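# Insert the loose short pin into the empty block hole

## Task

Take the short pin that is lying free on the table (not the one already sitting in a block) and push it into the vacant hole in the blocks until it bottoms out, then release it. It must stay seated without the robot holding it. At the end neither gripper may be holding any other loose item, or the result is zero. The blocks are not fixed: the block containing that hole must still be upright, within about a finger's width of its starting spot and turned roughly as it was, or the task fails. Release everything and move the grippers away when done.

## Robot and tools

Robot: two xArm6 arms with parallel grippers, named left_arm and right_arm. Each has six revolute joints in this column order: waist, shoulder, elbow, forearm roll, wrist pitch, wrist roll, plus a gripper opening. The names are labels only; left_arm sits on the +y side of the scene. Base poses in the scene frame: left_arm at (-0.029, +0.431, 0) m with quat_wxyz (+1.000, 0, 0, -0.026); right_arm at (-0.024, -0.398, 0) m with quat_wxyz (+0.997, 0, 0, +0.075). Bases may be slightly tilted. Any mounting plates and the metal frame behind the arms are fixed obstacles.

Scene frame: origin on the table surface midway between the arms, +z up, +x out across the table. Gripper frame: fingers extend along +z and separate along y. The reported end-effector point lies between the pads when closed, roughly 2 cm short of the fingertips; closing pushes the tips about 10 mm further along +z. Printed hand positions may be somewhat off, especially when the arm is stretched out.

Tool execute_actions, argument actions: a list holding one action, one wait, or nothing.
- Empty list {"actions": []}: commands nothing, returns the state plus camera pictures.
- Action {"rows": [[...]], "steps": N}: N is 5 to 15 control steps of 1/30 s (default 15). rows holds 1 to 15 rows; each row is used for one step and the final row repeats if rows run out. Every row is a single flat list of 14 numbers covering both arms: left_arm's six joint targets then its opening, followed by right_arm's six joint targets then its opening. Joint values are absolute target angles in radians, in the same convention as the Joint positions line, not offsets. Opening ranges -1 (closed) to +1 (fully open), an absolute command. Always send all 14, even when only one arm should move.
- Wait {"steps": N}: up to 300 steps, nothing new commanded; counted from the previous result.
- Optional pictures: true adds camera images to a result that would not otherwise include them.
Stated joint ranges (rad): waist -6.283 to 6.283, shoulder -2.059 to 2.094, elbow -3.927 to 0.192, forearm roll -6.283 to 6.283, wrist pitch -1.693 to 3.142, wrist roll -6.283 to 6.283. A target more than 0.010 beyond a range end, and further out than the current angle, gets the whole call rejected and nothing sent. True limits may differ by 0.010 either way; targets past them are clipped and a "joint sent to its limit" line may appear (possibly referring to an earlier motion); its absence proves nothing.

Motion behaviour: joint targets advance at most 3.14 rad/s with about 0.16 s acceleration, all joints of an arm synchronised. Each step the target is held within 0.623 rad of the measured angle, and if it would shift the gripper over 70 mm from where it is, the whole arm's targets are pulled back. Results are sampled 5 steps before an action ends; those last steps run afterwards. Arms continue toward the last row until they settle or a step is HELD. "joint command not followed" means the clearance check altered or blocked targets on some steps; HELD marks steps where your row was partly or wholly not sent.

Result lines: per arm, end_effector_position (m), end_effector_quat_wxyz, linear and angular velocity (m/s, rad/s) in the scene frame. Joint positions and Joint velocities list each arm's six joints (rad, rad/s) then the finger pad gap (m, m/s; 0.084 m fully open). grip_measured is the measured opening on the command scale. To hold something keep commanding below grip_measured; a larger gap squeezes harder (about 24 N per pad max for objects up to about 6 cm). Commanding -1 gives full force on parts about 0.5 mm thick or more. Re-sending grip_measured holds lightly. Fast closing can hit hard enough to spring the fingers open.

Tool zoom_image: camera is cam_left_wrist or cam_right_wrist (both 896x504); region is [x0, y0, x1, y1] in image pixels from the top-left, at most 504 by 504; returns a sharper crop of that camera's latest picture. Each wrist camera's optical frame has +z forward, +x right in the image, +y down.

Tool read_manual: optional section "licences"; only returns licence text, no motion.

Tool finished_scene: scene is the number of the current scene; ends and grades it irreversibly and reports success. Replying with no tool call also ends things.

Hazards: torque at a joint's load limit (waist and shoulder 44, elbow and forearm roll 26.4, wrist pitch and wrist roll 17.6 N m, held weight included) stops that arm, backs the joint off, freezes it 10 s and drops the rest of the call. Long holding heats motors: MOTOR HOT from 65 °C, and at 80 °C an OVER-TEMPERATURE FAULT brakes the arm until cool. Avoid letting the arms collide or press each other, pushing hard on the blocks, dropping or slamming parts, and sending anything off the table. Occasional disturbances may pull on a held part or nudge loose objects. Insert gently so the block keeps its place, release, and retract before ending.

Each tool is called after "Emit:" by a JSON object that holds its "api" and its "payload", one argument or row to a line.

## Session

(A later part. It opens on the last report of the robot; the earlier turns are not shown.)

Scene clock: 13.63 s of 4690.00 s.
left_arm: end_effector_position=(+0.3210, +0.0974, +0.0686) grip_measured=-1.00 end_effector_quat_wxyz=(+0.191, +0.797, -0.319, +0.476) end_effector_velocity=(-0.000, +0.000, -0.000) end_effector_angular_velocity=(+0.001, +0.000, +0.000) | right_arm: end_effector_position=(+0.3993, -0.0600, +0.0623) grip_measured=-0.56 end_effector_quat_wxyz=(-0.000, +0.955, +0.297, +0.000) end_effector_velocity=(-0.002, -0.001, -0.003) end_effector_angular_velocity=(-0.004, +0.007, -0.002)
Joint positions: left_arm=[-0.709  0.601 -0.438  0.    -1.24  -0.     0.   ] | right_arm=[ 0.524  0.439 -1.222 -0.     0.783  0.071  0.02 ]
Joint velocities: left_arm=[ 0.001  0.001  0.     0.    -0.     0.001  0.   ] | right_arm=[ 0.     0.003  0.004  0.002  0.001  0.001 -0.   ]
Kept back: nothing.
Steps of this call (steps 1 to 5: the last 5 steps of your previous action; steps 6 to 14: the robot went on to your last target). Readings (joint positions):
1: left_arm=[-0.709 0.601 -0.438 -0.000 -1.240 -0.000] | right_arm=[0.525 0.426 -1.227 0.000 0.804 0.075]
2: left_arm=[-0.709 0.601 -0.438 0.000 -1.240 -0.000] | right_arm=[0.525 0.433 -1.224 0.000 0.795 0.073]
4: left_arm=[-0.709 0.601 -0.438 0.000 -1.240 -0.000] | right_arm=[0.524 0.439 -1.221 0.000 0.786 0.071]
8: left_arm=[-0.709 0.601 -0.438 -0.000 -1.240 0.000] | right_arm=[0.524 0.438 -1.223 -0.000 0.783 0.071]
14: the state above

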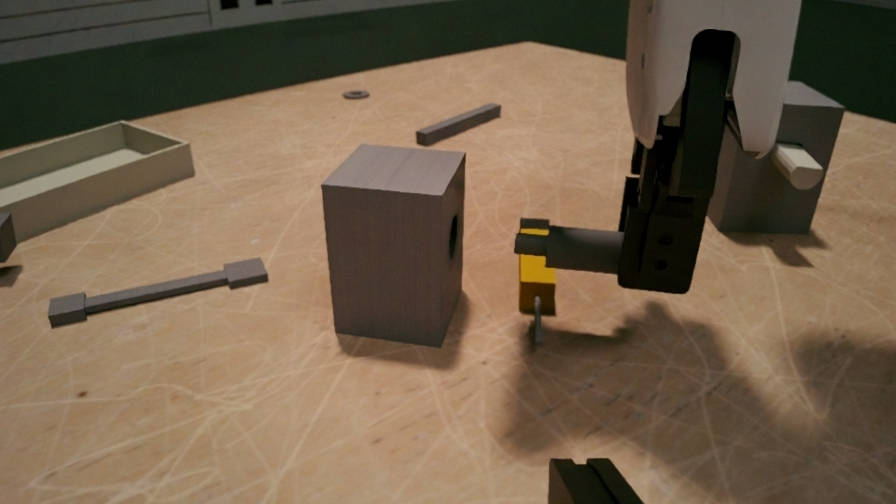

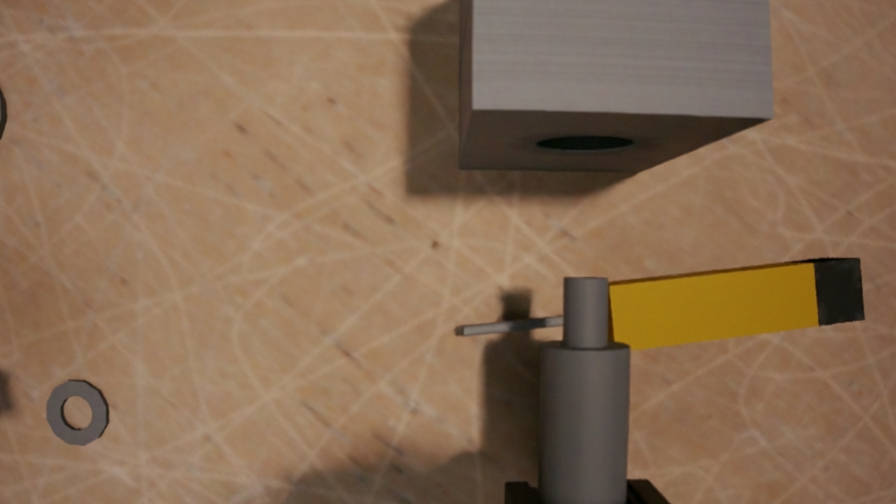

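Emit:
{"api": "execute_actions", "payload": {
  "actions": [
    {"rows": [
[-0.709,0.601,-0.438,0,-1.24,0,-1, 0.5240,0.4478,-1.2354,0,0.7876,0.0702,-1],
[-0.709,0.601,-0.438,0,-1.24,0,-1, 0.5237,0.4565,-1.2492,0,0.7927,0.0699,-1],
[-0.709,0.601,-0.438,0,-1.24,0,-1, 0.5233,0.4651,-1.2629,0,0.7978,0.0695,-1],
[-0.709,0.601,-0.438,0,-1.24,0,-1, 0.5229,0.4738,-1.2766,0,0.8028,0.0692,-1],
[-0.709,0.601,-0.438,0,-1.24,0,-1, 0.5225,0.4824,-1.2903,0,0.8079,0.0688,-1],
[-0.709,0.601,-0.438,0,-1.24,0,-1, 0.5222,0.4911,-1.3041,0,0.8130,0.0685,-1],
[-0.709,0.601,-0.438,0,-1.24,0,-1, 0.5218,0.4997,-1.3178,0,0.8181,0.0681,-1],
[-0.709,0.601,-0.438,0,-1.24,0,-1, 0.5215,0.5087,-1.3324,0,0.8237,0.0678,-1],
[-0.709,0.601,-0.438,0,-1.24,0,-1, 0.5211,0.5177,-1.3470,0,0.8293,0.0674,-1],
[-0.709,0.601,-0.438,0,-1.24,0,-1, 0.5208,0.5267,-1.3616,0,0.8349,0.0671,-1],
[-0.709,0.601,-0.438,0,-1.24,0,-1, 0.5204,0.5357,-1.3761,0,0.8404,0.0667,-1],
[-0.709,0.601,-0.438,0,-1.24,0,-1, 0.5201,0.5447,-1.3907,0,0.8460,0.0664,-1],
[-0.709,0.601,-0.438,0,-1.24,0,-1, 0.5198,0.5528,-1.4038,0,0.8510,0.0661,-1],
[-0.709,0.601,-0.438,0,-1.24,0,-1, 0.5195,0.5591,-1.4141,0,0.8550,0.0658,-1],
[-0.709,0.601,-0.438,0,-1.24,0,-1, 0.5194,0.5627,-1.4199,0,0.8572,0.0657,-1]
], "steps": 15}
  ]
}}

Emit:
{"api": "execute_actions", "payload": {
  "actions": [
    {"steps": 15}
  ],
  "pictures": true
}}

Emit:
{"api": "zoom_image", "payload": {
  "camera": "cam_left_wrist",
  "region": [420, 180, 560, 300]
}}

Scene clock: 15.03 s of 4690.00 s.
left_arm: end_effector_position=(+0.3210, +0.0974, +0.0686) grip_measured=-1.00 end_effector_quat_wxyz=(+0.191, +0.797, -0.319, +0.476) end_effector_velocity=(+0.001, -0.000, +0.001) end_effector_angular_velocity=(-0.001, -0.001, +0.000) | right_arm: end_effector_position=(+0.4178, -0.0473, +0.0621) grip_measured=-0.56 end_effector_quat_wxyz=(-0.000, +0.955, +0.297, +0.000) end_effector_velocity=(+0.071, +0.049, -0.001) end_effector_angular_velocity=(-0.003, +0.002, +0.001)
Joint positions: left_arm=[-0.709  0.601 -0.438 -0.    -1.24  -0.     0.   ] | right_arm=[ 0.522  0.506 -1.328 -0.     0.822  0.068  0.02 ]
Joint velocities: left_arm=[ 0.    -0.    -0.002  0.     0.001  0.     0.   ] | right_arm=[-0.01   0.265 -0.424 -0.001  0.163 -0.01  -0.   ]
Steps of this call (steps 1 to 30: the robot went on to your last target; steps 31 to 32: nothing new was sent; steps 33 to 42: the first 10 steps of this action). Readings (joint positions):
33: left_arm=[-0.709 0.601 -0.438 0.000 -1.240 -0.000] | right_arm=[0.524 0.439 -1.222 0.000 0.783 0.071]
34: left_arm=[-0.709 0.601 -0.438 -0.000 -1.240 0.000] | right_arm=[0.524 0.442 -1.227 0.000 0.785 0.070]
36: left_arm=[-0.709 0.601 -0.438 0.000 -1.240 0.000] | right_arm=[0.524 0.455 -1.247 0.000 0.792 0.070]
40: left_arm=[-0.709 0.601 -0.438 0.000 -1.240 -0.000] | right_arm=[0.522 0.489 -1.300 -0.000 0.811 0.069]
42: the state above

Scene clock: 15.53 s of 4690.00 s.
left_arm: end_effector_position=(+0.3210, +0.0974, +0.0686) grip_measured=-1.00 end_effector_quat_wxyz=(+0.191, +0.797, -0.319, +0.476) end_effector_velocity=(-0.000, +0.000, +0.000) end_effector_angular_velocity=(+0.000, -0.000, -0.000) | right_arm: end_effector_position=(+0.4328, -0.0369, +0.0620) grip_measured=-0.56 end_effector_quat_wxyz=(+0.000, +0.955, +0.297, -0.000) end_effector_velocity=(+0.001, +0.000, +0.001) end_effector_angular_velocity=(+0.001, -0.002, -0.000)
Joint positions: left_arm=[-0.709  0.601 -0.438 -0.    -1.24   0.     0.   ] | right_arm=[ 0.519  0.562 -1.42   0.     0.857  0.066  0.02 ]
Joint velocities: left_arm=[ 0.    -0.001  0.001  0.    -0.     0.001  0.   ] | right_arm=[-0.001  0.    -0.002 -0.    -0.    -0.001 -0.   ]
Kept back: nothing.
Steps of this call (steps 1 to 5: the last 5 steps of your previous action; steps 6 to 15: the robot went on to your last target). Readings (joint positions):
1: left_arm=[-0.709 0.601 -0.438 -0.000 -1.240 -0.000] | right_arm=[0.521 0.515 -1.342 -0.000 0.827 0.068]
2: left_arm=[-0.709 0.601 -0.438 -0.000 -1.240 -0.000] | right_arm=[0.521 0.524 -1.357 -0.000 0.833 0.067]
4: left_arm=[-0.709 0.601 -0.438 0.000 -1.240 0.000] | right_arm=[0.520 0.541 -1.385 -0.000 0.844 0.067]
8: left_arm=[-0.709 0.601 -0.438 -0.000 -1.240 0.000] | right_arm=[0.519 0.561 -1.417 -0.000 0.856 0.066]
15: the state above

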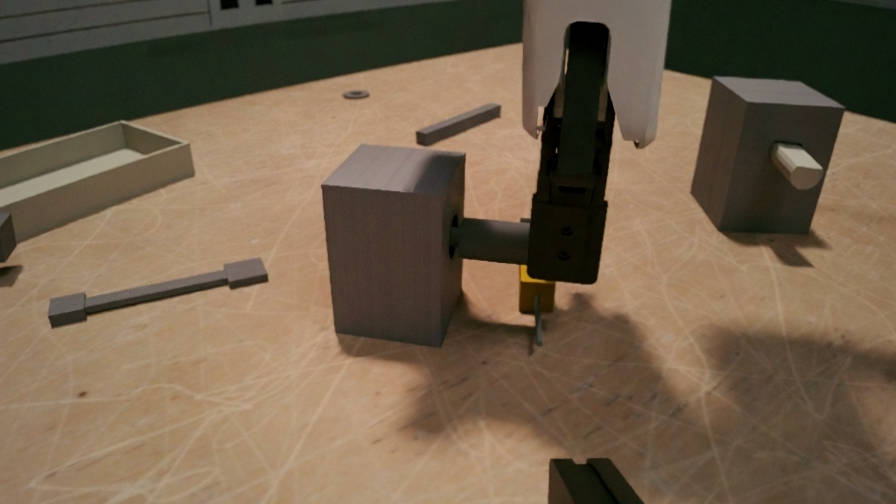

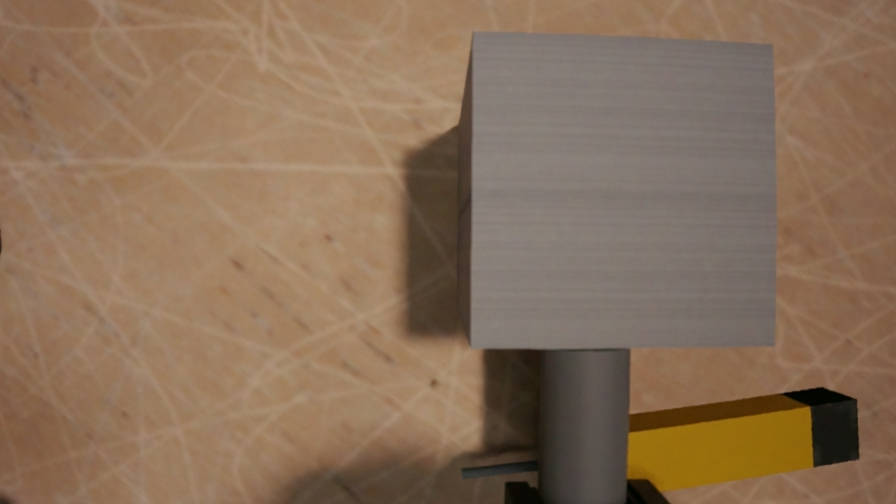

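Region (420, 180, 560, 300) of cam_left_wrist's 896x504 image, scaled by 3.600, with more detail than that image has; it fills the top 432 rows of this view, and the rest is white.

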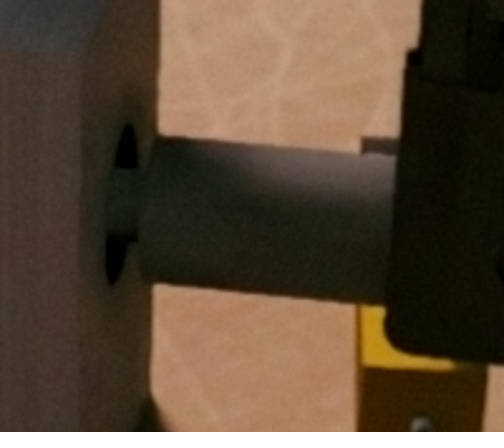

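Emit:
{"api": "execute_actions", "payload": {
  "actions": [
    {"rows": [
[-0.709,0.601,-0.438,0,-1.24,0,-1, 0.5194,0.5619,-1.4203,0,0.8584,0.0657,-1],
[-0.709,0.601,-0.438,0,-1.24,0,-1, 0.5193,0.5651,-1.4256,0,0.8605,0.0656,-1],
[-0.709,0.601,-0.438,0,-1.24,0,-1, 0.5192,0.5684,-1.4310,0,0.8626,0.0655,-1],
[-0.709,0.601,-0.438,0,-1.24,0,-1, 0.5191,0.5716,-1.4363,0,0.8647,0.0654,-1],
[-0.709,0.601,-0.438,0,-1.24,0,-1, 0.5190,0.5748,-1.4416,0,0.8668,0.0653,-1],
[-0.709,0.601,-0.438,0,-1.24,0,-1, 0.5189,0.5780,-1.4470,0,0.8689,0.0652,-1],
[-0.709,0.601,-0.438,0,-1.24,0,-1, 0.5188,0.5813,-1.4523,0,0.8710,0.0650,-1],
[-0.709,0.601,-0.438,0,-1.24,0,-1, 0.5187,0.5845,-1.4576,0,0.8731,0.0649,-1],
[-0.709,0.601,-0.438,0,-1.24,0,-1, 0.5186,0.5877,-1.4629,0,0.8752,0.0648,-1],
[-0.709,0.601,-0.438,0,-1.24,0,-1, 0.5185,0.5909,-1.4683,0,0.8773,0.0647,-1]
], "steps": 15}
  ]
}}

Emit:
{"api": "execute_actions", "payload": {
  "actions": [
    {"steps": 9}
  ],
  "pictures": true
}}

Scene clock: 16.60 s of 4690.00 s.
left_arm: end_effector_position=(+0.3210, +0.0974, +0.0686) grip_measured=-1.00 end_effector_quat_wxyz=(+0.191, +0.797, -0.319, +0.476) end_effector_velocity=(+0.000, -0.001, +0.001) end_effector_angular_velocity=(-0.003, -0.002, +0.000) | right_arm: end_effector_position=(+0.4387, -0.0328, +0.0626) grip_measured=-0.56 end_effector_quat_wxyz=(-0.000, +0.955, +0.297, +0.000) end_effector_velocity=(+0.024, +0.017, -0.001) end_effector_angular_velocity=(-0.001, +0.003, -0.001)
Joint positions: left_arm=[-0.709  0.601 -0.438  0.    -1.24   0.     0.   ] | right_arm=[ 0.519  0.584 -1.457 -0.     0.873  0.065  0.02 ]
Joint velocities: left_arm=[-0.    -0.002 -0.001  0.    -0.    -0.001  0.   ] | right_arm=[-0.003  0.097 -0.157  0.001  0.063 -0.003 -0.   ]
Steps of this call (steps 1 to 15: the robot went on to your last target; steps 16 to 22: nothing new was sent; steps 23 to 32: the first 10 steps of this action). Readings (joint positions):
23: left_arm=[-0.709 0.601 -0.438 0.000 -1.240 0.000] | right_arm=[0.519 0.563 -1.420 0.000 0.857 0.066]
24: left_arm=[-0.709 0.601 -0.438 -0.000 -1.240 -0.000] | right_arm=[0.519 0.563 -1.420 0.000 0.858 0.066]
26: left_arm=[-0.709 0.601 -0.438 -0.000 -1.240 -0.000] | right_arm=[0.519 0.566 -1.426 0.000 0.861 0.066]
30: left_arm=[-0.709 0.601 -0.438 0.000 -1.240 -0.000] | right_arm=[0.519 0.578 -1.447 -0.000 0.869 0.065]
32: the state above

Scene clock: 16.90 s of 4690.00 s.
left_arm: end_effector_position=(+0.3210, +0.0974, +0.0686) grip_measured=-1.00 end_effector_quat_wxyz=(+0.191, +0.797, -0.319, +0.476) end_effector_velocity=(+0.000, +0.001, -0.000) end_effector_angular_velocity=(+0.001, -0.000, +0.001) | right_arm: end_effector_position=(+0.4404, -0.0316, +0.0627) grip_measured=-0.56 end_effector_quat_wxyz=(-0.000, +0.955, +0.297, +0.000) end_effector_velocity=(+0.000, -0.000, +0.000) end_effector_angular_velocity=(-0.001, -0.001, -0.000)
Joint positions: left_arm=[-0.709  0.601 -0.438  0.    -1.24  -0.     0.   ] | right_arm=[ 0.519  0.591 -1.468  0.     0.877  0.065  0.02 ]
Joint velocities: left_arm=[ 0.001  0.001  0.001 -0.    -0.001  0.001  0.   ] | right_arm=[-0.    -0.    -0.001 -0.002  0.     0.001 -0.   ]
Kept back: nothing.
Steps of this call (steps 1 to 5: the last 5 steps of your previous action; steps 6 to 9: the robot went on to your last target). Readings (joint positions):
1: left_arm=[-0.709 0.601 -0.438 -0.000 -1.240 -0.000] | right_arm=[0.519 0.587 -1.462 -0.000 0.875 0.065]
2: left_arm=[-0.709 0.601 -0.438 0.000 -1.240 -0.000] | right_arm=[0.519 0.589 -1.465 -0.000 0.876 0.065]
4: left_arm=[-0.709 0.601 -0.438 0.000 -1.240 0.000] | right_arm=[0.518 0.591 -1.468 -0.000 0.877 0.065]
8: left_arm=[-0.709 0.601 -0.438 -0.000 -1.240 -0.000] | right_arm=[0.519 0.591 -1.468 0.000 0.877 0.065]
9: the state above

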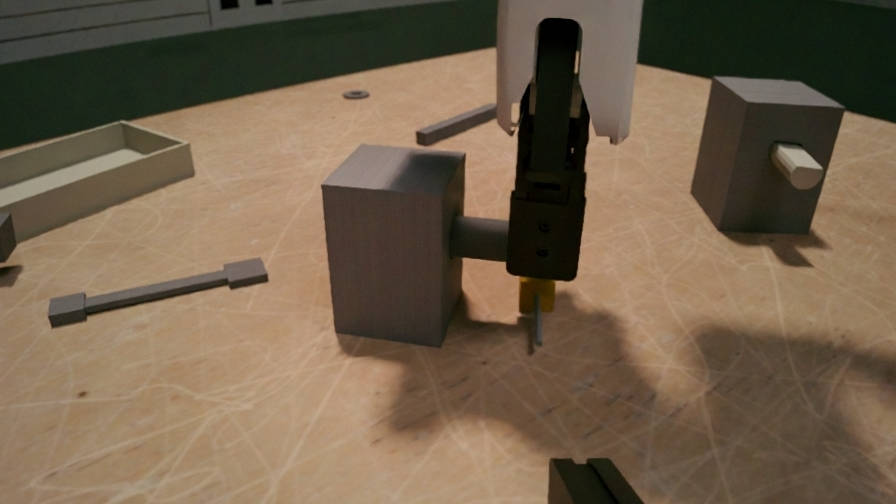

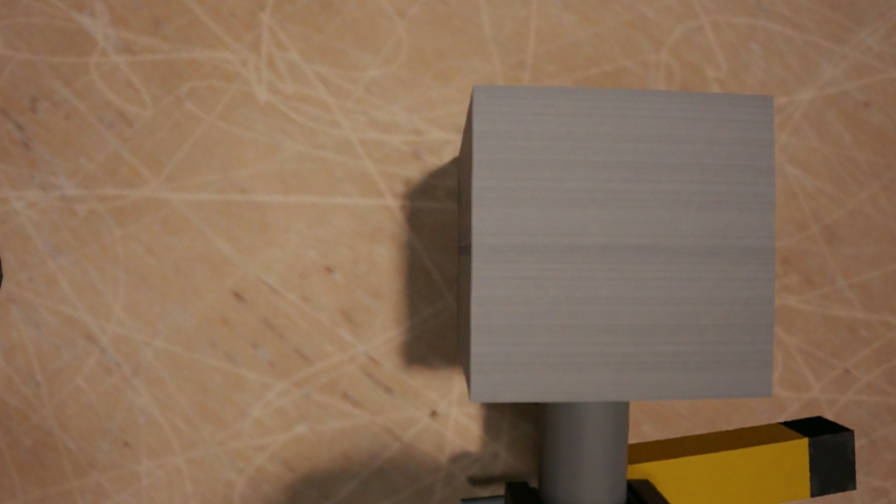

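Emit:
{"api": "execute_actions", "payload": {
  "actions": [
    {"rows": [
[-0.709,0.601,-0.438,0,-1.24,0,-1, 0.5184,0.5941,-1.4736,0,0.8794,0.0646,-1],
[-0.709,0.601,-0.438,0,-1.24,0,-1, 0.5183,0.5974,-1.4790,0,0.8815,0.0645,-1],
[-0.709,0.601,-0.438,0,-1.24,0,-1, 0.5182,0.6006,-1.4843,0,0.8836,0.0644,-1],
[-0.709,0.601,-0.438,0,-1.24,0,-1, 0.5181,0.6038,-1.4896,0,0.8857,0.0643,-1],
[-0.709,0.601,-0.438,0,-1.24,0,-1, 0.5180,0.6062,-1.4936,0,0.8873,0.0642,-1],
[-0.709,0.601,-0.438,0,-1.24,0,-1, 0.5179,0.6086,-1.4976,0,0.8889,0.0641,-1],
[-0.709,0.601,-0.438,0,-1.24,0,-1, 0.5178,0.6111,-1.5016,0,0.8905,0.0640,-1],
[-0.709,0.601,-0.438,0,-1.24,0,-1, 0.5177,0.6135,-1.5056,0,0.8921,0.0639,-1]
], "steps": 15}
  ]
}}

Emit:
{"api": "execute_actions", "payload": {
  "actions": [
    {"steps": 7}
  ],
  "pictures": true
}}

Scene clock: 17.50 s of 4690.00 s.
left_arm: end_effector_position=(+0.3210, +0.0974, +0.0686) grip_measured=-1.00 end_effector_quat_wxyz=(+0.191, +0.797, -0.319, +0.476) end_effector_velocity=(-0.001, -0.000, -0.000) end_effector_angular_velocity=(+0.001, +0.001, -0.001) | right_arm: end_effector_position=(+0.4457, -0.0280, +0.0625) grip_measured=-0.56 end_effector_quat_wxyz=(+0.000, +0.955, +0.297, -0.000) end_effector_velocity=(+0.009, +0.006, +0.001) end_effector_angular_velocity=(+0.002, -0.003, +0.000)
Joint positions: left_arm=[-0.709  0.601 -0.438  0.    -1.24  -0.     0.   ] | right_arm=[ 0.518  0.612 -1.503  0.     0.891  0.064  0.02 ]
Joint velocities: left_arm=[-0.001 -0.001  0.002 -0.     0.     0.     0.   ] | right_arm=[-0.002  0.031 -0.053 -0.     0.018 -0.002 -0.   ]
Steps of this call (steps 1 to 8: the robot went on to your last target; steps 9 to 18: the first 10 steps of this action). Readings (joint positions):
9: left_arm=[-0.709 0.601 -0.438 0.000 -1.240 0.000] | right_arm=[0.518 0.591 -1.469 0.000 0.877 0.065]
10: left_arm=[-0.709 0.601 -0.438 -0.000 -1.240 -0.000] | right_arm=[0.518 0.592 -1.471 0.000 0.878 0.065]
12: left_arm=[-0.709 0.601 -0.438 -0.000 -1.240 0.000] | right_arm=[0.518 0.597 -1.479 0.000 0.882 0.064]
16: left_arm=[-0.709 0.601 -0.438 0.000 -1.240 -0.000] | right_arm=[0.518 0.608 -1.497 0.000 0.889 0.064]
18: the state above

Scene clock: 17.73 s of 4690.00 s.
left_arm: end_effector_position=(+0.3210, +0.0974, +0.0686) grip_measured=-1.00 end_effector_quat_wxyz=(+0.191, +0.797, -0.319, +0.476) end_effector_velocity=(-0.001, -0.001, -0.000) end_effector_angular_velocity=(+0.000, +0.001, -0.002) | right_arm: end_effector_position=(+0.4460, -0.0278, +0.0625) grip_measured=-0.56 end_effector_quat_wxyz=(+0.000, +0.955, +0.297, -0.000) end_effector_velocity=(+0.001, +0.000, +0.001) end_effector_angular_velocity=(+0.001, -0.002, -0.000)
Joint positions: left_arm=[-0.709  0.601 -0.438  0.    -1.24   0.     0.   ] | right_arm=[ 0.518  0.613 -1.505 -0.     0.892  0.064  0.02 ]
Joint velocities: left_arm=[-0.002  0.001 -0.     0.    -0.    -0.     0.   ] | right_arm=[-0.    -0.001 -0.001 -0.001 -0.001  0.001  0.   ]
Kept back: nothing.
Steps of this call (steps 1 to 5: the last 5 steps of your previous action; steps 6 to 7: the robot went on to your last target). Readings (joint positions):
1: left_arm=[-0.709 0.601 -0.438 0.000 -1.240 0.000] | right_arm=[0.518 0.613 -1.504 0.000 0.892 0.064]
2: left_arm=[-0.709 0.601 -0.438 0.000 -1.240 0.000] | right_arm=[0.518 0.613 -1.505 0.000 0.892 0.064]
4: left_arm=[-0.709 0.601 -0.438 0.000 -1.240 -0.000] | right_arm=[0.518 0.613 -1.505 0.000 0.892 0.064]
7: the state above

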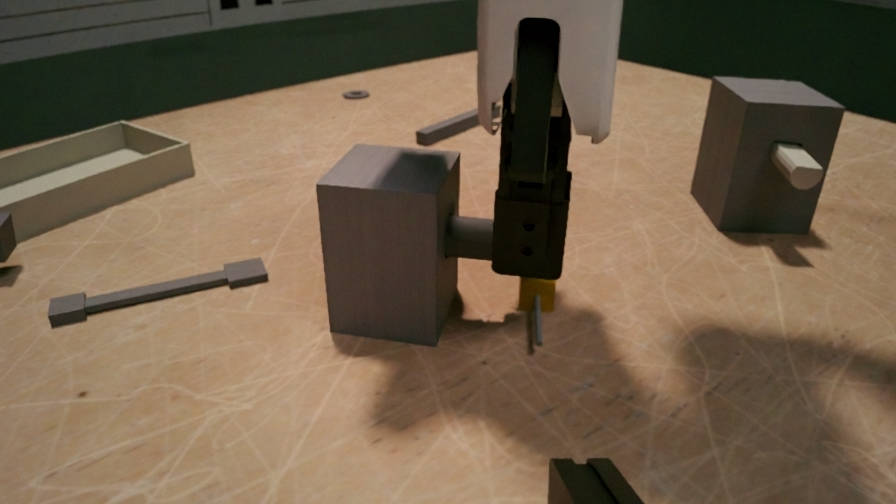

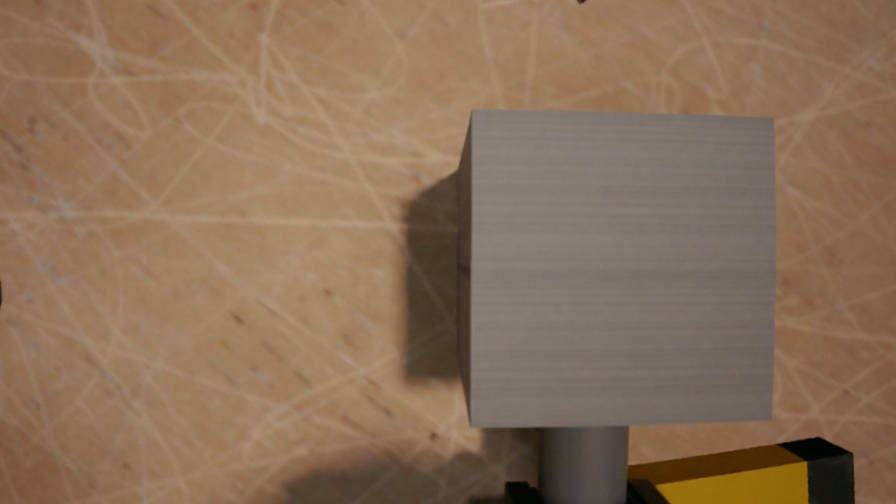

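Emit:
{"api": "execute_actions", "payload": {
  "actions": []
}}

Scene clock: 18.23 s of 4690.00 s.
left_arm: end_effector_position=(+0.3210, +0.0974, +0.0686) grip_measured=-1.00 end_effector_quat_wxyz=(+0.191, +0.797, -0.319, +0.476) end_effector_velocity=(+0.000, +0.000, +0.000) end_effector_angular_velocity=(+0.001, -0.001, -0.001) | right_arm: end_effector_position=(+0.4461, -0.0277, +0.0626) grip_measured=-0.56 end_effector_quat_wxyz=(+0.000, +0.955, +0.297, -0.000) end_effector_velocity=(+0.000, +0.000, +0.001) end_effector_angular_velocity=(+0.002, -0.001, -0.001)
Joint positions: left_arm=[-0.709  0.601 -0.438 -0.    -1.24   0.     0.   ] | right_arm=[ 0.518  0.614 -1.506  0.     0.892  0.064  0.02 ]
Joint velocities: left_arm=[ 0.    -0.001  0.     0.     0.     0.001  0.   ] | right_arm=[ 0.    -0.001 -0.     0.002 -0.    -0.    -0.   ]
Kept back: nothing.
Steps of this call (steps 1 to 15: the robot went on to your last target). Readings (joint positions):
1: left_arm=[-0.709 0.601 -0.438 -0.000 -1.240 -0.000] | right_arm=[0.518 0.614 -1.505 -0.000 0.892 0.064]
2: left_arm=[-0.709 0.601 -0.438 -0.000 -1.240 -0.000] | right_arm=[0.518 0.614 -1.505 -0.000 0.892 0.064]
4: left_arm=[-0.709 0.601 -0.438 0.000 -1.240 -0.000] | right_arm=[0.518 0.614 -1.505 0.000 0.892 0.064]
8: left_arm=[-0.709 0.601 -0.438 -0.000 -1.240 0.000] | right_arm=[0.518 0.614 -1.505 0.000 0.892 0.064]
15: the state above
All arms were judged still, so your last target was given up. Only a new action makes them travel on or press farther. Fingers that are still opening or closing keep moving.

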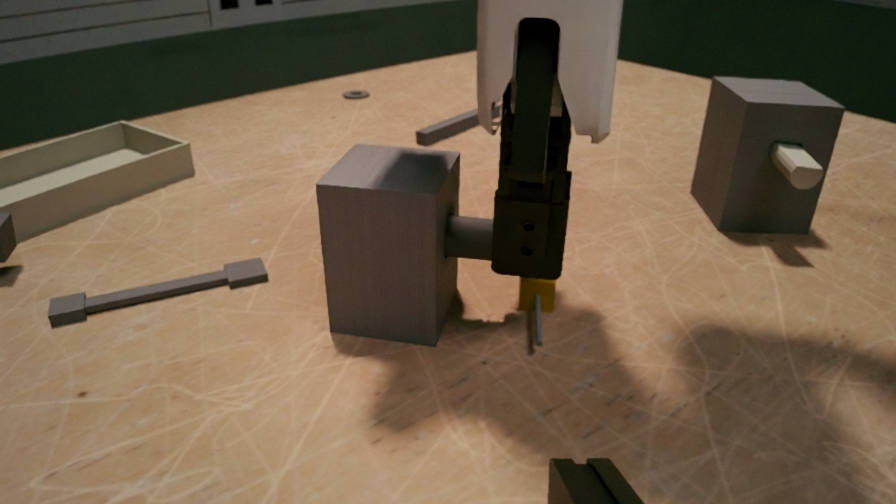

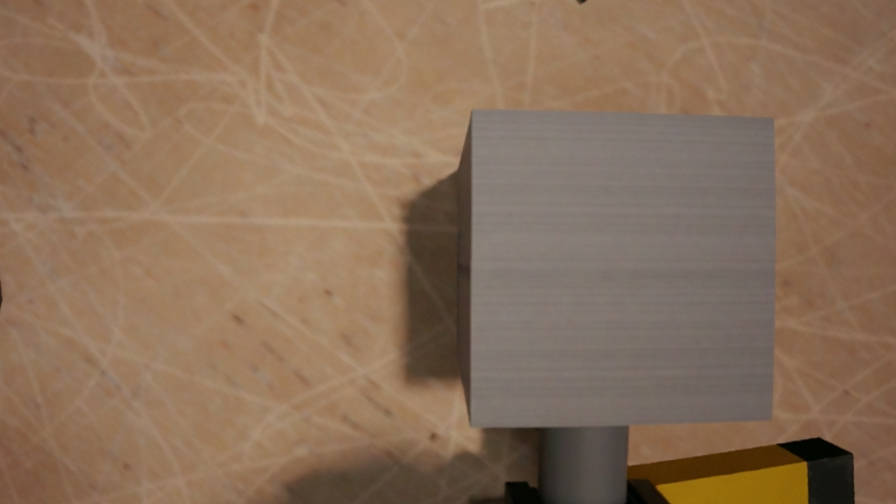

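Emit:
{"api": "execute_actions", "payload": {
  "actions": [
    {"rows": [[-0.709,0.601,-0.438,0,-1.24,0,-1,0.5177,0.6135,-1.5056,0,0.8921,0.0639,-0.6],[-0.709,0.601,-0.438,0,-1.24,0,-1,0.5177,0.6135,-1.5056,0,0.8921,0.0639,-0.52],[-0.709,0.601,-0.438,0,-1.24,0,-1,0.5177,0.6135,-1.5056,0,0.8921,0.0639,-0.45],[-0.709,0.601,-0.438,0,-1.24,0,-1,0.5177,0.6135,-1.5056,0,0.8921,0.0639,-0.35],[-0.709,0.601,-0.438,0,-1.24,0,-1,0.5177,0.6135,-1.5056,0,0.8921,0.0639,-0.2],[-0.709,0.601,-0.438,0,-1.24,0,-1,0.5177,0.6135,-1.5056,0,0.8921,0.0639,0],[-0.709,0.601,-0.438,0,-1.24,0,-1,0.5177,0.6135,-1.5056,0,0.8921,0.0639,0.2]], "steps": 15}
  ],
  "pictures": true
}}

Scene clock: 18.90 s of 4690.00 s.
left_arm: end_effector_position=(+0.3210, +0.0974, +0.0686) grip_measured=-1.00 end_effector_quat_wxyz=(+0.191, +0.797, -0.319, +0.476) end_effector_velocity=(-0.000, -0.001, -0.000) end_effector_angular_velocity=(+0.001, -0.001, -0.002) | right_arm: end_effector_position=(+0.4464, -0.0274, +0.0631) grip_measured=+0.19 end_effector_quat_wxyz=(-0.000, +0.955, +0.297, +0.001) end_effector_velocity=(-0.004, -0.003, -0.006) end_effector_angular_velocity=(-0.009, +0.012, -0.001)
Joint positions: left_arm=[-0.709  0.601 -0.438 -0.    -1.24  -0.     0.   ] | right_arm=[ 0.518  0.613 -1.506 -0.     0.892  0.064  0.052]
Joint velocities: left_arm=[-0.002  0.001 -0.001 -0.     0.     0.001  0.   ] | right_arm=[0.    0.005 0.007 0.    0.002 0.001 0.002]
Steps of this call (steps 1 to 10: nothing new was sent; steps 11 to 20: the first 10 steps of this action). Readings (joint positions):
11: left_arm=[-0.709 0.601 -0.438 -0.000 -1.240 -0.000] | right_arm=[0.518 0.614 -1.506 0.000 0.892 0.064]
12: left_arm=[-0.709 0.601 -0.438 0.000 -1.240 -0.000] | right_arm=[0.518 0.614 -1.506 0.000 0.892 0.064]
14: left_arm=[-0.709 0.601 -0.438 0.000 -1.240 0.000] | right_arm=[0.518 0.613 -1.506 -0.000 0.892 0.064]
18: left_arm=[-0.709 0.601 -0.438 0.000 -1.240 -0.000] | right_arm=[0.518 0.613 -1.507 -0.000 0.892 0.064]
20: the state above

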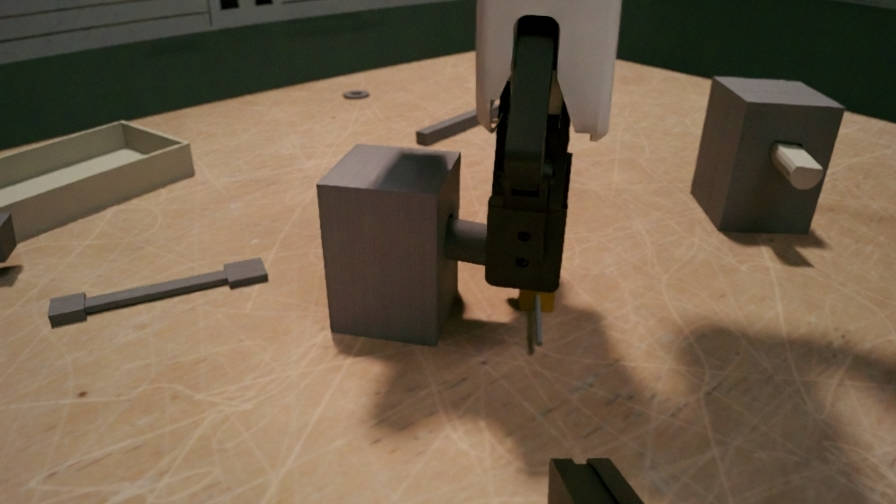

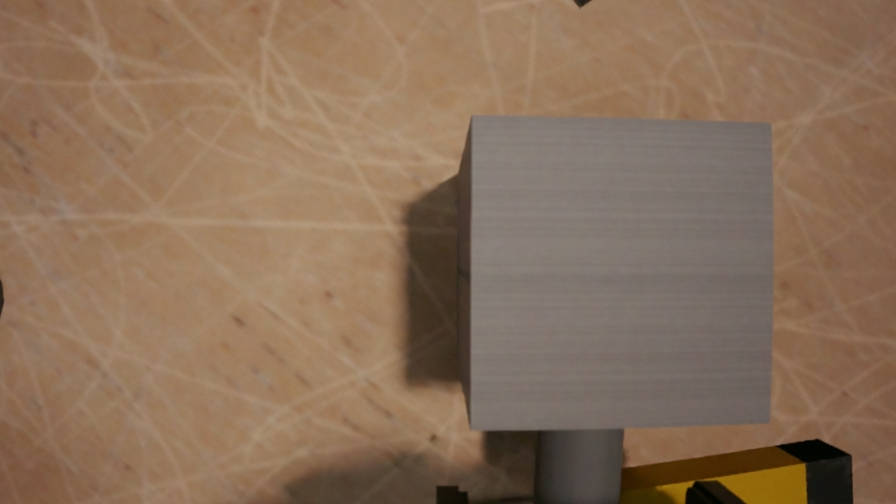

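Emit:
{"api": "execute_actions", "payload": {
  "actions": [
    {"rows": [[-0.709,0.601,-0.438,0,-1.24,0,-1,0.5177,0.603,-1.510,0,0.907,0.0639,0.2],[-0.709,0.601,-0.438,0,-1.24,0,-1,0.5177,0.590,-1.516,0,0.926,0.0639,0.2],[-0.709,0.601,-0.438,0,-1.24,0,-1,0.5177,0.575,-1.523,0,0.948,0.0639,0.2],[-0.709,0.601,-0.438,0,-1.24,0,-1,0.5177,0.560,-1.530,0,0.970,0.0639,0.2],[-0.709,0.601,-0.438,0,-1.24,0,-1,0.5177,0.545,-1.537,0,0.992,0.0639,0.2],[-0.709,0.601,-0.438,0,-1.24,0,-1,0.5177,0.530,-1.544,0,1.014,0.0639,0.2],[-0.709,0.601,-0.438,0,-1.24,0,-1,0.5177,0.515,-1.551,0,1.036,0.0639,0.2],[-0.709,0.601,-0.438,0,-1.24,0,-1,0.5177,0.500,-1.558,0,1.058,0.0639,0.2],[-0.709,0.601,-0.438,0,-1.24,0,-1,0.5177,0.485,-1.565,0,1.080,0.0639,0.2],[-0.709,0.601,-0.438,0,-1.24,0,-1,0.5177,0.472,-1.571,0,1.099,0.0639,0.2]], "steps": 15}
  ]
}}

Emit:
{"api": "execute_actions", "payload": {
  "actions": [
    {"steps": 10}
  ],
  "pictures": true
}}

Scene clock: 19.57 s of 4690.00 s.
left_arm: end_effector_position=(+0.3210, +0.0974, +0.0686) grip_measured=-1.00 end_effector_quat_wxyz=(+0.191, +0.797, -0.319, +0.476) end_effector_velocity=(-0.001, +0.000, -0.001) end_effector_angular_velocity=(+0.002, +0.002, -0.000) | right_arm: end_effector_position=(+0.4452, -0.0284, +0.1361) grip_measured=+0.19 end_effector_quat_wxyz=(-0.001, +0.955, +0.297, +0.002) end_effector_velocity=(-0.025, -0.020, +0.300) end_effector_angular_velocity=(+0.001, -0.002, +0.002)
Joint positions: left_arm=[-0.709  0.601 -0.438  0.    -1.24   0.     0.   ] | right_arm=[ 0.518  0.506 -1.557 -0.     1.046  0.064  0.052]
Joint velocities: left_arm=[-0.     0.001  0.001 -0.    -0.    -0.     0.   ] | right_arm=[ 0.    -0.446 -0.202 -0.     0.646 -0.001 -0.   ]
Steps of this call (steps 1 to 5: the last 5 steps of your previous action; steps 6 to 10: the robot went on to your last target; steps 11 to 20: the first 10 steps of this action). Readings (joint positions):
11: left_arm=[-0.709 0.601 -0.438 0.000 -1.240 -0.000] | right_arm=[0.518 0.613 -1.506 0.000 0.893 0.064]
12: left_arm=[-0.709 0.601 -0.438 0.000 -1.240 -0.000] | right_arm=[0.518 0.611 -1.506 0.000 0.899 0.064]
14: left_arm=[-0.709 0.601 -0.438 -0.000 -1.240 0.000] | right_arm=[0.518 0.595 -1.512 0.000 0.925 0.064]
18: left_arm=[-0.709 0.601 -0.438 0.000 -1.240 -0.000] | right_arm=[0.518 0.536 -1.542 -0.000 1.003 0.064]
20: the state above

Scene clock: 19.90 s of 4690.00 s.
left_arm: end_effector_position=(+0.3210, +0.0974, +0.0686) grip_measured=-1.00 end_effector_quat_wxyz=(+0.191, +0.797, -0.319, +0.476) end_effector_velocity=(-0.000, +0.000, -0.001) end_effector_angular_velocity=(+0.001, +0.001, -0.000) | right_arm: end_effector_position=(+0.4409, -0.0318, +0.1556) grip_measured=+0.19 end_effector_quat_wxyz=(+0.001, +0.955, +0.297, -0.002) end_effector_velocity=(+0.005, +0.004, +0.011) end_effector_angular_velocity=(+0.015, -0.019, -0.001)
Joint positions: left_arm=[-0.709  0.601 -0.438  0.    -1.24  -0.     0.   ] | right_arm=[ 0.518  0.474 -1.569  0.     1.099  0.064  0.052]
Joint velocities: left_arm=[-0.     0.002 -0.001  0.     0.     0.     0.   ] | right_arm=[ 0.    -0.007 -0.016  0.    -0.001  0.001  0.   ]
Kept back: nothing.
Steps of this call (steps 1 to 5: the last 5 steps of your previous action; steps 6 to 10: the robot went on to your last target). Readings (joint positions):
1: left_arm=[-0.709 0.601 -0.438 0.000 -1.240 -0.000] | right_arm=[0.518 0.491 -1.563 -0.000 1.067 0.064]
2: left_arm=[-0.709 0.601 -0.438 -0.000 -1.240 0.000] | right_arm=[0.518 0.480 -1.569 -0.000 1.082 0.064]
4: left_arm=[-0.709 0.601 -0.438 0.000 -1.240 -0.000] | right_arm=[0.518 0.470 -1.575 -0.000 1.094 0.064]
8: left_arm=[-0.709 0.601 -0.438 -0.000 -1.240 0.000] | right_arm=[0.518 0.474 -1.569 0.000 1.099 0.064]
10: the state above

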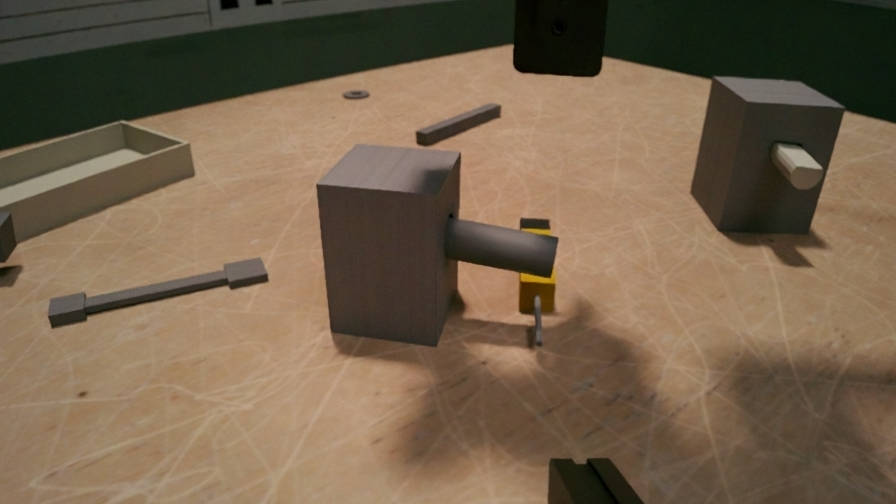

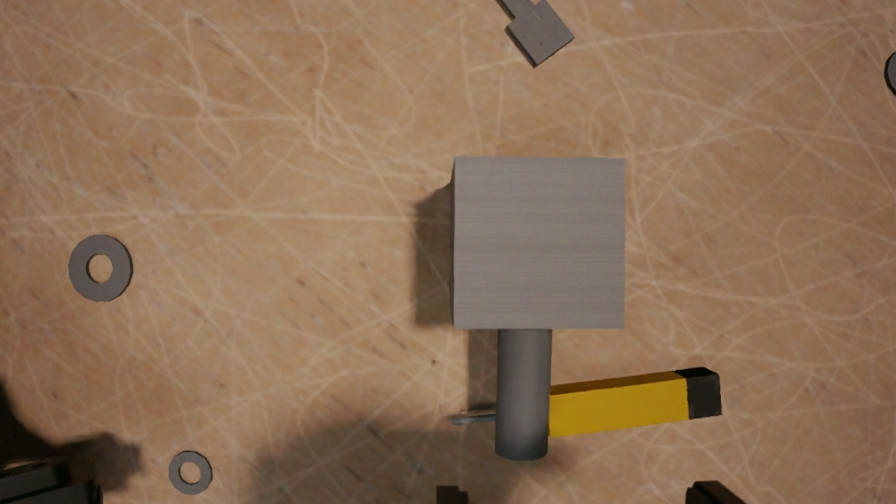

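Emit:
{"api": "zoom_image", "payload": {
  "camera": "cam_left_wrist",
  "region": [300, 130, 580, 360]
}}

Emit:
{"api": "zoom_image", "payload": {
  "camera": "cam_right_wrist",
  "region": [400, 140, 680, 480]
}}

Region (300, 130, 580, 360) of cam_left_wrist's 896x504 image, scaled by 1.800, with more detail than that image has; it fills the top 414 rows of this view, and the rest is white.

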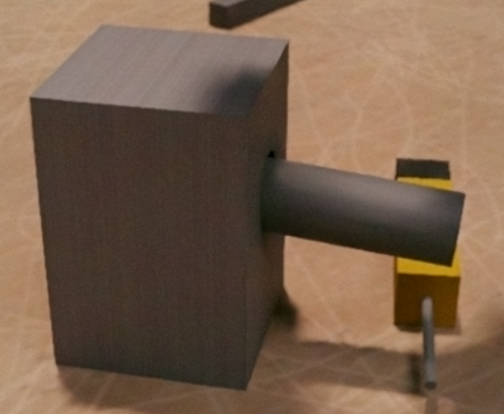

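Region (400, 140, 680, 480) of cam_right_wrist's 896x504 image, scaled by 1.482, with more detail than that image has; it fills the left 415 columns of this view, and the rest is white.

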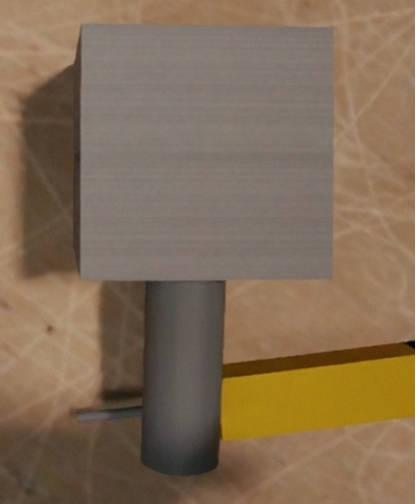

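Emit:
{"api": "execute_actions", "payload": {
  "actions": [
    {"rows": [[-0.709,0.601,-0.438,0,-1.24,0,-1,0.5177,0.476,-1.560,0,1.079,0.0639,0.2],[-0.709,0.601,-0.438,0,-1.24,0,-1,0.5177,0.482,-1.544,0,1.048,0.0639,0.2],[-0.709,0.601,-0.438,0,-1.24,0,-1,0.5177,0.4895,-1.5223,0,1.007,0.0639,0.2],[-0.709,0.601,-0.438,0,-1.24,0,-1,0.5177,0.4973,-1.5007,0,0.9665,0.0639,0.2],[-0.709,0.601,-0.438,0,-1.24,0,-1,0.5177,0.5051,-1.479,0,0.9258,0.0639,0.2],[-0.709,0.601,-0.438,0,-1.24,0,-1,0.5177,0.5129,-1.4574,0,0.885,0.0639,0.2],[-0.709,0.601,-0.438,0,-1.24,0,-1,0.5177,0.5207,-1.4357,0,0.8443,0.0639,0.2],[-0.709,0.601,-0.438,0,-1.24,0,-1,0.5177,0.5285,-1.4141,0,0.8035,0.0639,0.2],[-0.709,0.601,-0.438,0,-1.24,0,-1,0.5177,0.5355,-1.3946,0,0.7668,0.0639,0.2],[-0.709,0.601,-0.438,0,-1.24,0,-1,0.5177,0.5414,-1.3783,0,0.7362,0.0639,0.2],[-0.709,0.601,-0.438,0,-1.24,0,-1,0.5177,0.5458,-1.3664,0,0.7138,0.0639,0.2],[-0.709,0.601,-0.438,0,-1.24,0,-1,0.5177,0.5485,-1.3588,0,0.6995,0.0639,0.2],[-0.709,0.601,-0.438,0,-1.24,0,-1,0.5177,0.5501,-1.3545,0,0.6914,0.0639,0.2]], "steps": 15}
  ]
}}

Emit:
{"api": "execute_actions", "payload": {
  "actions": [
    {"steps": 12}
  ],
  "pictures": true
}}

Scene clock: 22.60 s of 4690.00 s.
left_arm: end_effector_position=(+0.3210, +0.0974, +0.0686) grip_measured=-1.00 end_effector_quat_wxyz=(+0.191, +0.797, -0.319, +0.476) end_effector_velocity=(-0.001, -0.000, -0.000) end_effector_angular_velocity=(+0.001, +0.001, -0.001) | right_arm: end_effector_position=(+0.4463, -0.0275, +0.0915) grip_measured=+0.19 end_effector_quat_wxyz=(-0.012, +0.954, +0.297, +0.032) end_effector_velocity=(-0.004, -0.003, -0.290) end_effector_angular_velocity=(+0.181, -0.230, +0.001)
Joint positions: left_arm=[-0.709  0.601 -0.438  0.    -1.24  -0.     0.   ] | right_arm=[ 0.518  0.523 -1.432  0.     0.841  0.064  0.052]
Joint velocities: left_arm=[-0.001  0.     0.001 -0.     0.    -0.     0.   ] | right_arm=[-0.     0.234  0.626  0.    -1.152 -0.002 -0.   ]
Steps of this call (steps 1 to 30: the robot went on to your last target; steps 31 to 71: nothing new was sent; steps 72 to 81: the first 10 steps of this action). Readings (joint positions):
72: left_arm=[-0.709 0.601 -0.438 0.000 -1.240 -0.000] | right_arm=[0.518 0.472 -1.571 -0.000 1.098 0.064]
73: left_arm=[-0.709 0.601 -0.438 0.000 -1.240 0.000] | right_arm=[0.518 0.473 -1.568 -0.000 1.091 0.064]
75: left_arm=[-0.709 0.601 -0.438 0.000 -1.240 -0.000] | right_arm=[0.518 0.478 -1.551 -0.000 1.054 0.064]
79: left_arm=[-0.709 0.601 -0.438 -0.000 -1.240 -0.000] | right_arm=[0.518 0.507 -1.475 0.000 0.919 0.064]
81: the state above

Scene clock: 23.00 s of 4690.00 s.
left_arm: end_effector_position=(+0.3210, +0.0974, +0.0686) grip_measured=-1.00 end_effector_quat_wxyz=(+0.191, +0.797, -0.319, +0.476) end_effector_velocity=(-0.001, -0.001, +0.000) end_effector_angular_velocity=(-0.000, +0.000, -0.002) | right_arm: end_effector_position=(+0.4470, -0.0270, +0.0604) grip_measured=+0.19 end_effector_quat_wxyz=(-0.021, +0.953, +0.297, +0.054) end_effector_velocity=(-0.006, -0.005, -0.010) end_effector_angular_velocity=(-0.014, +0.016, +0.000)
Joint positions: left_arm=[-0.709  0.601 -0.438  0.    -1.24  -0.     0.   ] | right_arm=[ 0.518  0.549 -1.357 -0.     0.691  0.064  0.052]
Joint velocities: left_arm=[-0.002 -0.     0.     0.     0.    -0.     0.   ] | right_arm=[-0.     0.007  0.015 -0.001 -0.    -0.     0.   ]
Kept back: nothing.
Steps of this call (steps 1 to 5: the last 5 steps of your previous action; steps 6 to 12: the robot went on to your last target). Readings (joint positions):
1: left_arm=[-0.709 0.601 -0.438 -0.000 -1.240 0.000] | right_arm=[0.518 0.531 -1.411 0.000 0.803 0.064]
2: left_arm=[-0.709 0.601 -0.438 -0.000 -1.240 0.000] | right_arm=[0.518 0.537 -1.393 0.000 0.769 0.064]
4: left_arm=[-0.709 0.601 -0.438 0.000 -1.240 -0.000] | right_arm=[0.518 0.548 -1.365 0.000 0.718 0.064]
8: left_arm=[-0.709 0.601 -0.438 0.000 -1.240 -0.000] | right_arm=[0.518 0.550 -1.355 0.000 0.694 0.064]
12: the state above

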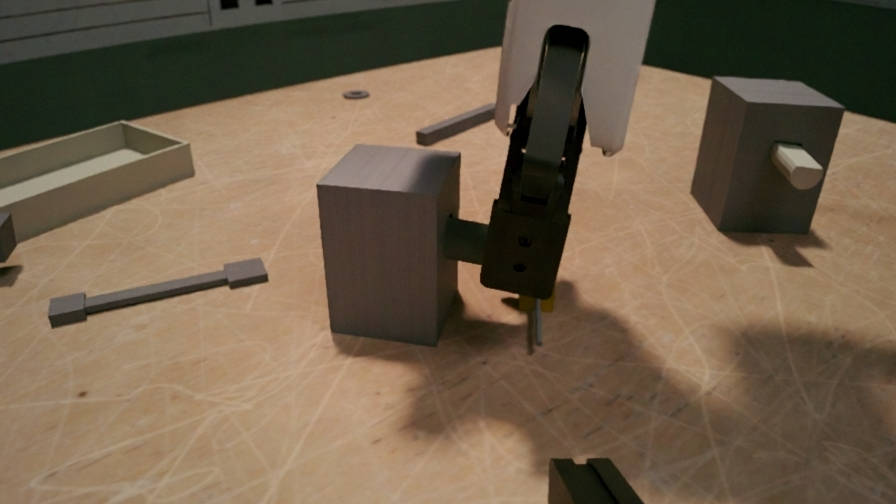

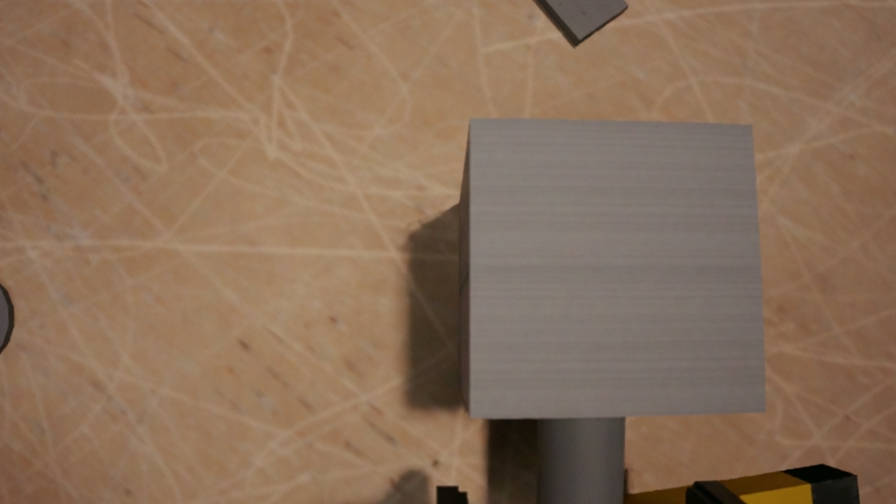

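Emit:
{"api": "execute_actions", "payload": {
  "actions": [
    {"rows": [[-0.709,0.601,-0.438,0,-1.24,0,-1,0.5177,0.5501,-1.3545,0,0.6914,0.0639,0.05],[-0.709,0.601,-0.438,0,-1.24,0,-1,0.5177,0.5501,-1.3545,0,0.6914,0.0639,-0.1],[-0.709,0.601,-0.438,0,-1.24,0,-1,0.5177,0.5501,-1.3545,0,0.6914,0.0639,-0.25],[-0.709,0.601,-0.438,0,-1.24,0,-1,0.5177,0.5501,-1.3545,0,0.6914,0.0639,-0.38],[-0.709,0.601,-0.438,0,-1.24,0,-1,0.5177,0.5501,-1.3545,0,0.6914,0.0639,-0.46],[-0.709,0.601,-0.438,0,-1.24,0,-1,0.5177,0.5501,-1.3545,0,0.6914,0.0639,-0.52],[-0.709,0.601,-0.438,0,-1.24,0,-1,0.5177,0.5501,-1.3545,0,0.6914,0.0639,-0.58],[-0.709,0.601,-0.438,0,-1.24,0,-1,0.5177,0.5501,-1.3545,0,0.6914,0.0639,-0.7],[-0.709,0.601,-0.438,0,-1.24,0,-1,0.5177,0.5501,-1.3545,0,0.6914,0.0639,-0.85],[-0.709,0.601,-0.438,0,-1.24,0,-1,0.5177,0.5501,-1.3545,0,0.6914,0.0639,-1]], "steps": 15}
  ],
  "pictures": true
}}

Scene clock: 23.63 s of 4690.00 s.
left_arm: end_effector_position=(+0.3210, +0.0974, +0.0686) grip_measured=-1.00 end_effector_quat_wxyz=(+0.191, +0.797, -0.319, +0.476) end_effector_velocity=(-0.000, -0.000, +0.000) end_effector_angular_velocity=(+0.000, +0.000, -0.001) | right_arm: end_effector_position=(+0.4461, -0.0278, +0.0586) grip_measured=-0.56 end_effector_quat_wxyz=(-0.020, +0.953, +0.297, +0.053) end_effector_velocity=(-0.000, -0.000, -0.001) end_effector_angular_velocity=(-0.001, +0.001, +0.001)
Joint positions: left_arm=[-0.709  0.601 -0.438  0.    -1.24  -0.     0.   ] | right_arm=[ 0.518  0.55  -1.355 -0.     0.691  0.064  0.02 ]
Joint velocities: left_arm=[-0.001 -0.001  0.001  0.     0.     0.     0.   ] | right_arm=[ 0.001  0.002  0.    -0.001 -0.     0.    -0.   ]
Steps of this call (steps 1 to 9: the robot went on to your last target; steps 10 to 19: the first 10 steps of this action). Readings (joint positions):
10: left_arm=[-0.709 0.601 -0.438 0.000 -1.240 0.000] | right_arm=[0.518 0.550 -1.355 -0.000 0.691 0.064]
11: left_arm=[-0.709 0.601 -0.438 -0.000 -1.240 0.000] | right_arm=[0.518 0.550 -1.355 -0.000 0.691 0.064]
13: left_arm=[-0.709 0.601 -0.438 0.000 -1.240 0.000] | right_arm=[0.518 0.550 -1.355 -0.000 0.691 0.064]
17: left_arm=[-0.709 0.601 -0.438 -0.000 -1.240 0.000] | right_arm=[0.518 0.550 -1.355 -0.000 0.691 0.064]
19: the state above

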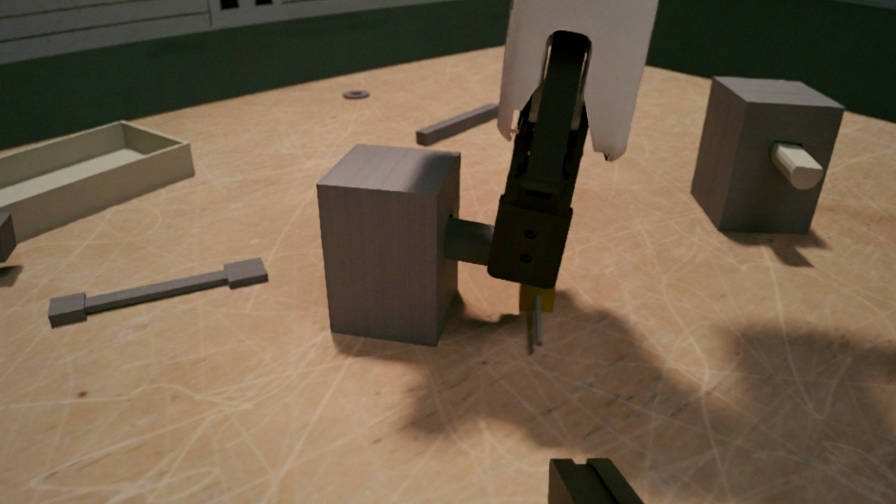

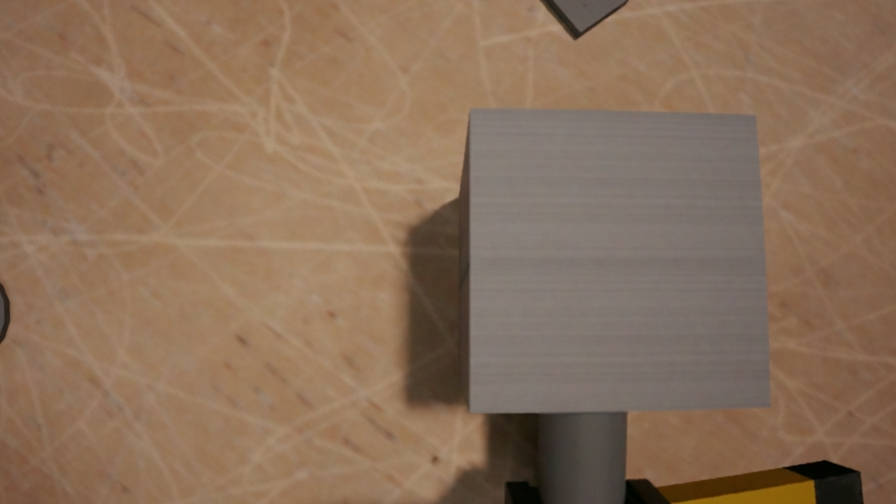

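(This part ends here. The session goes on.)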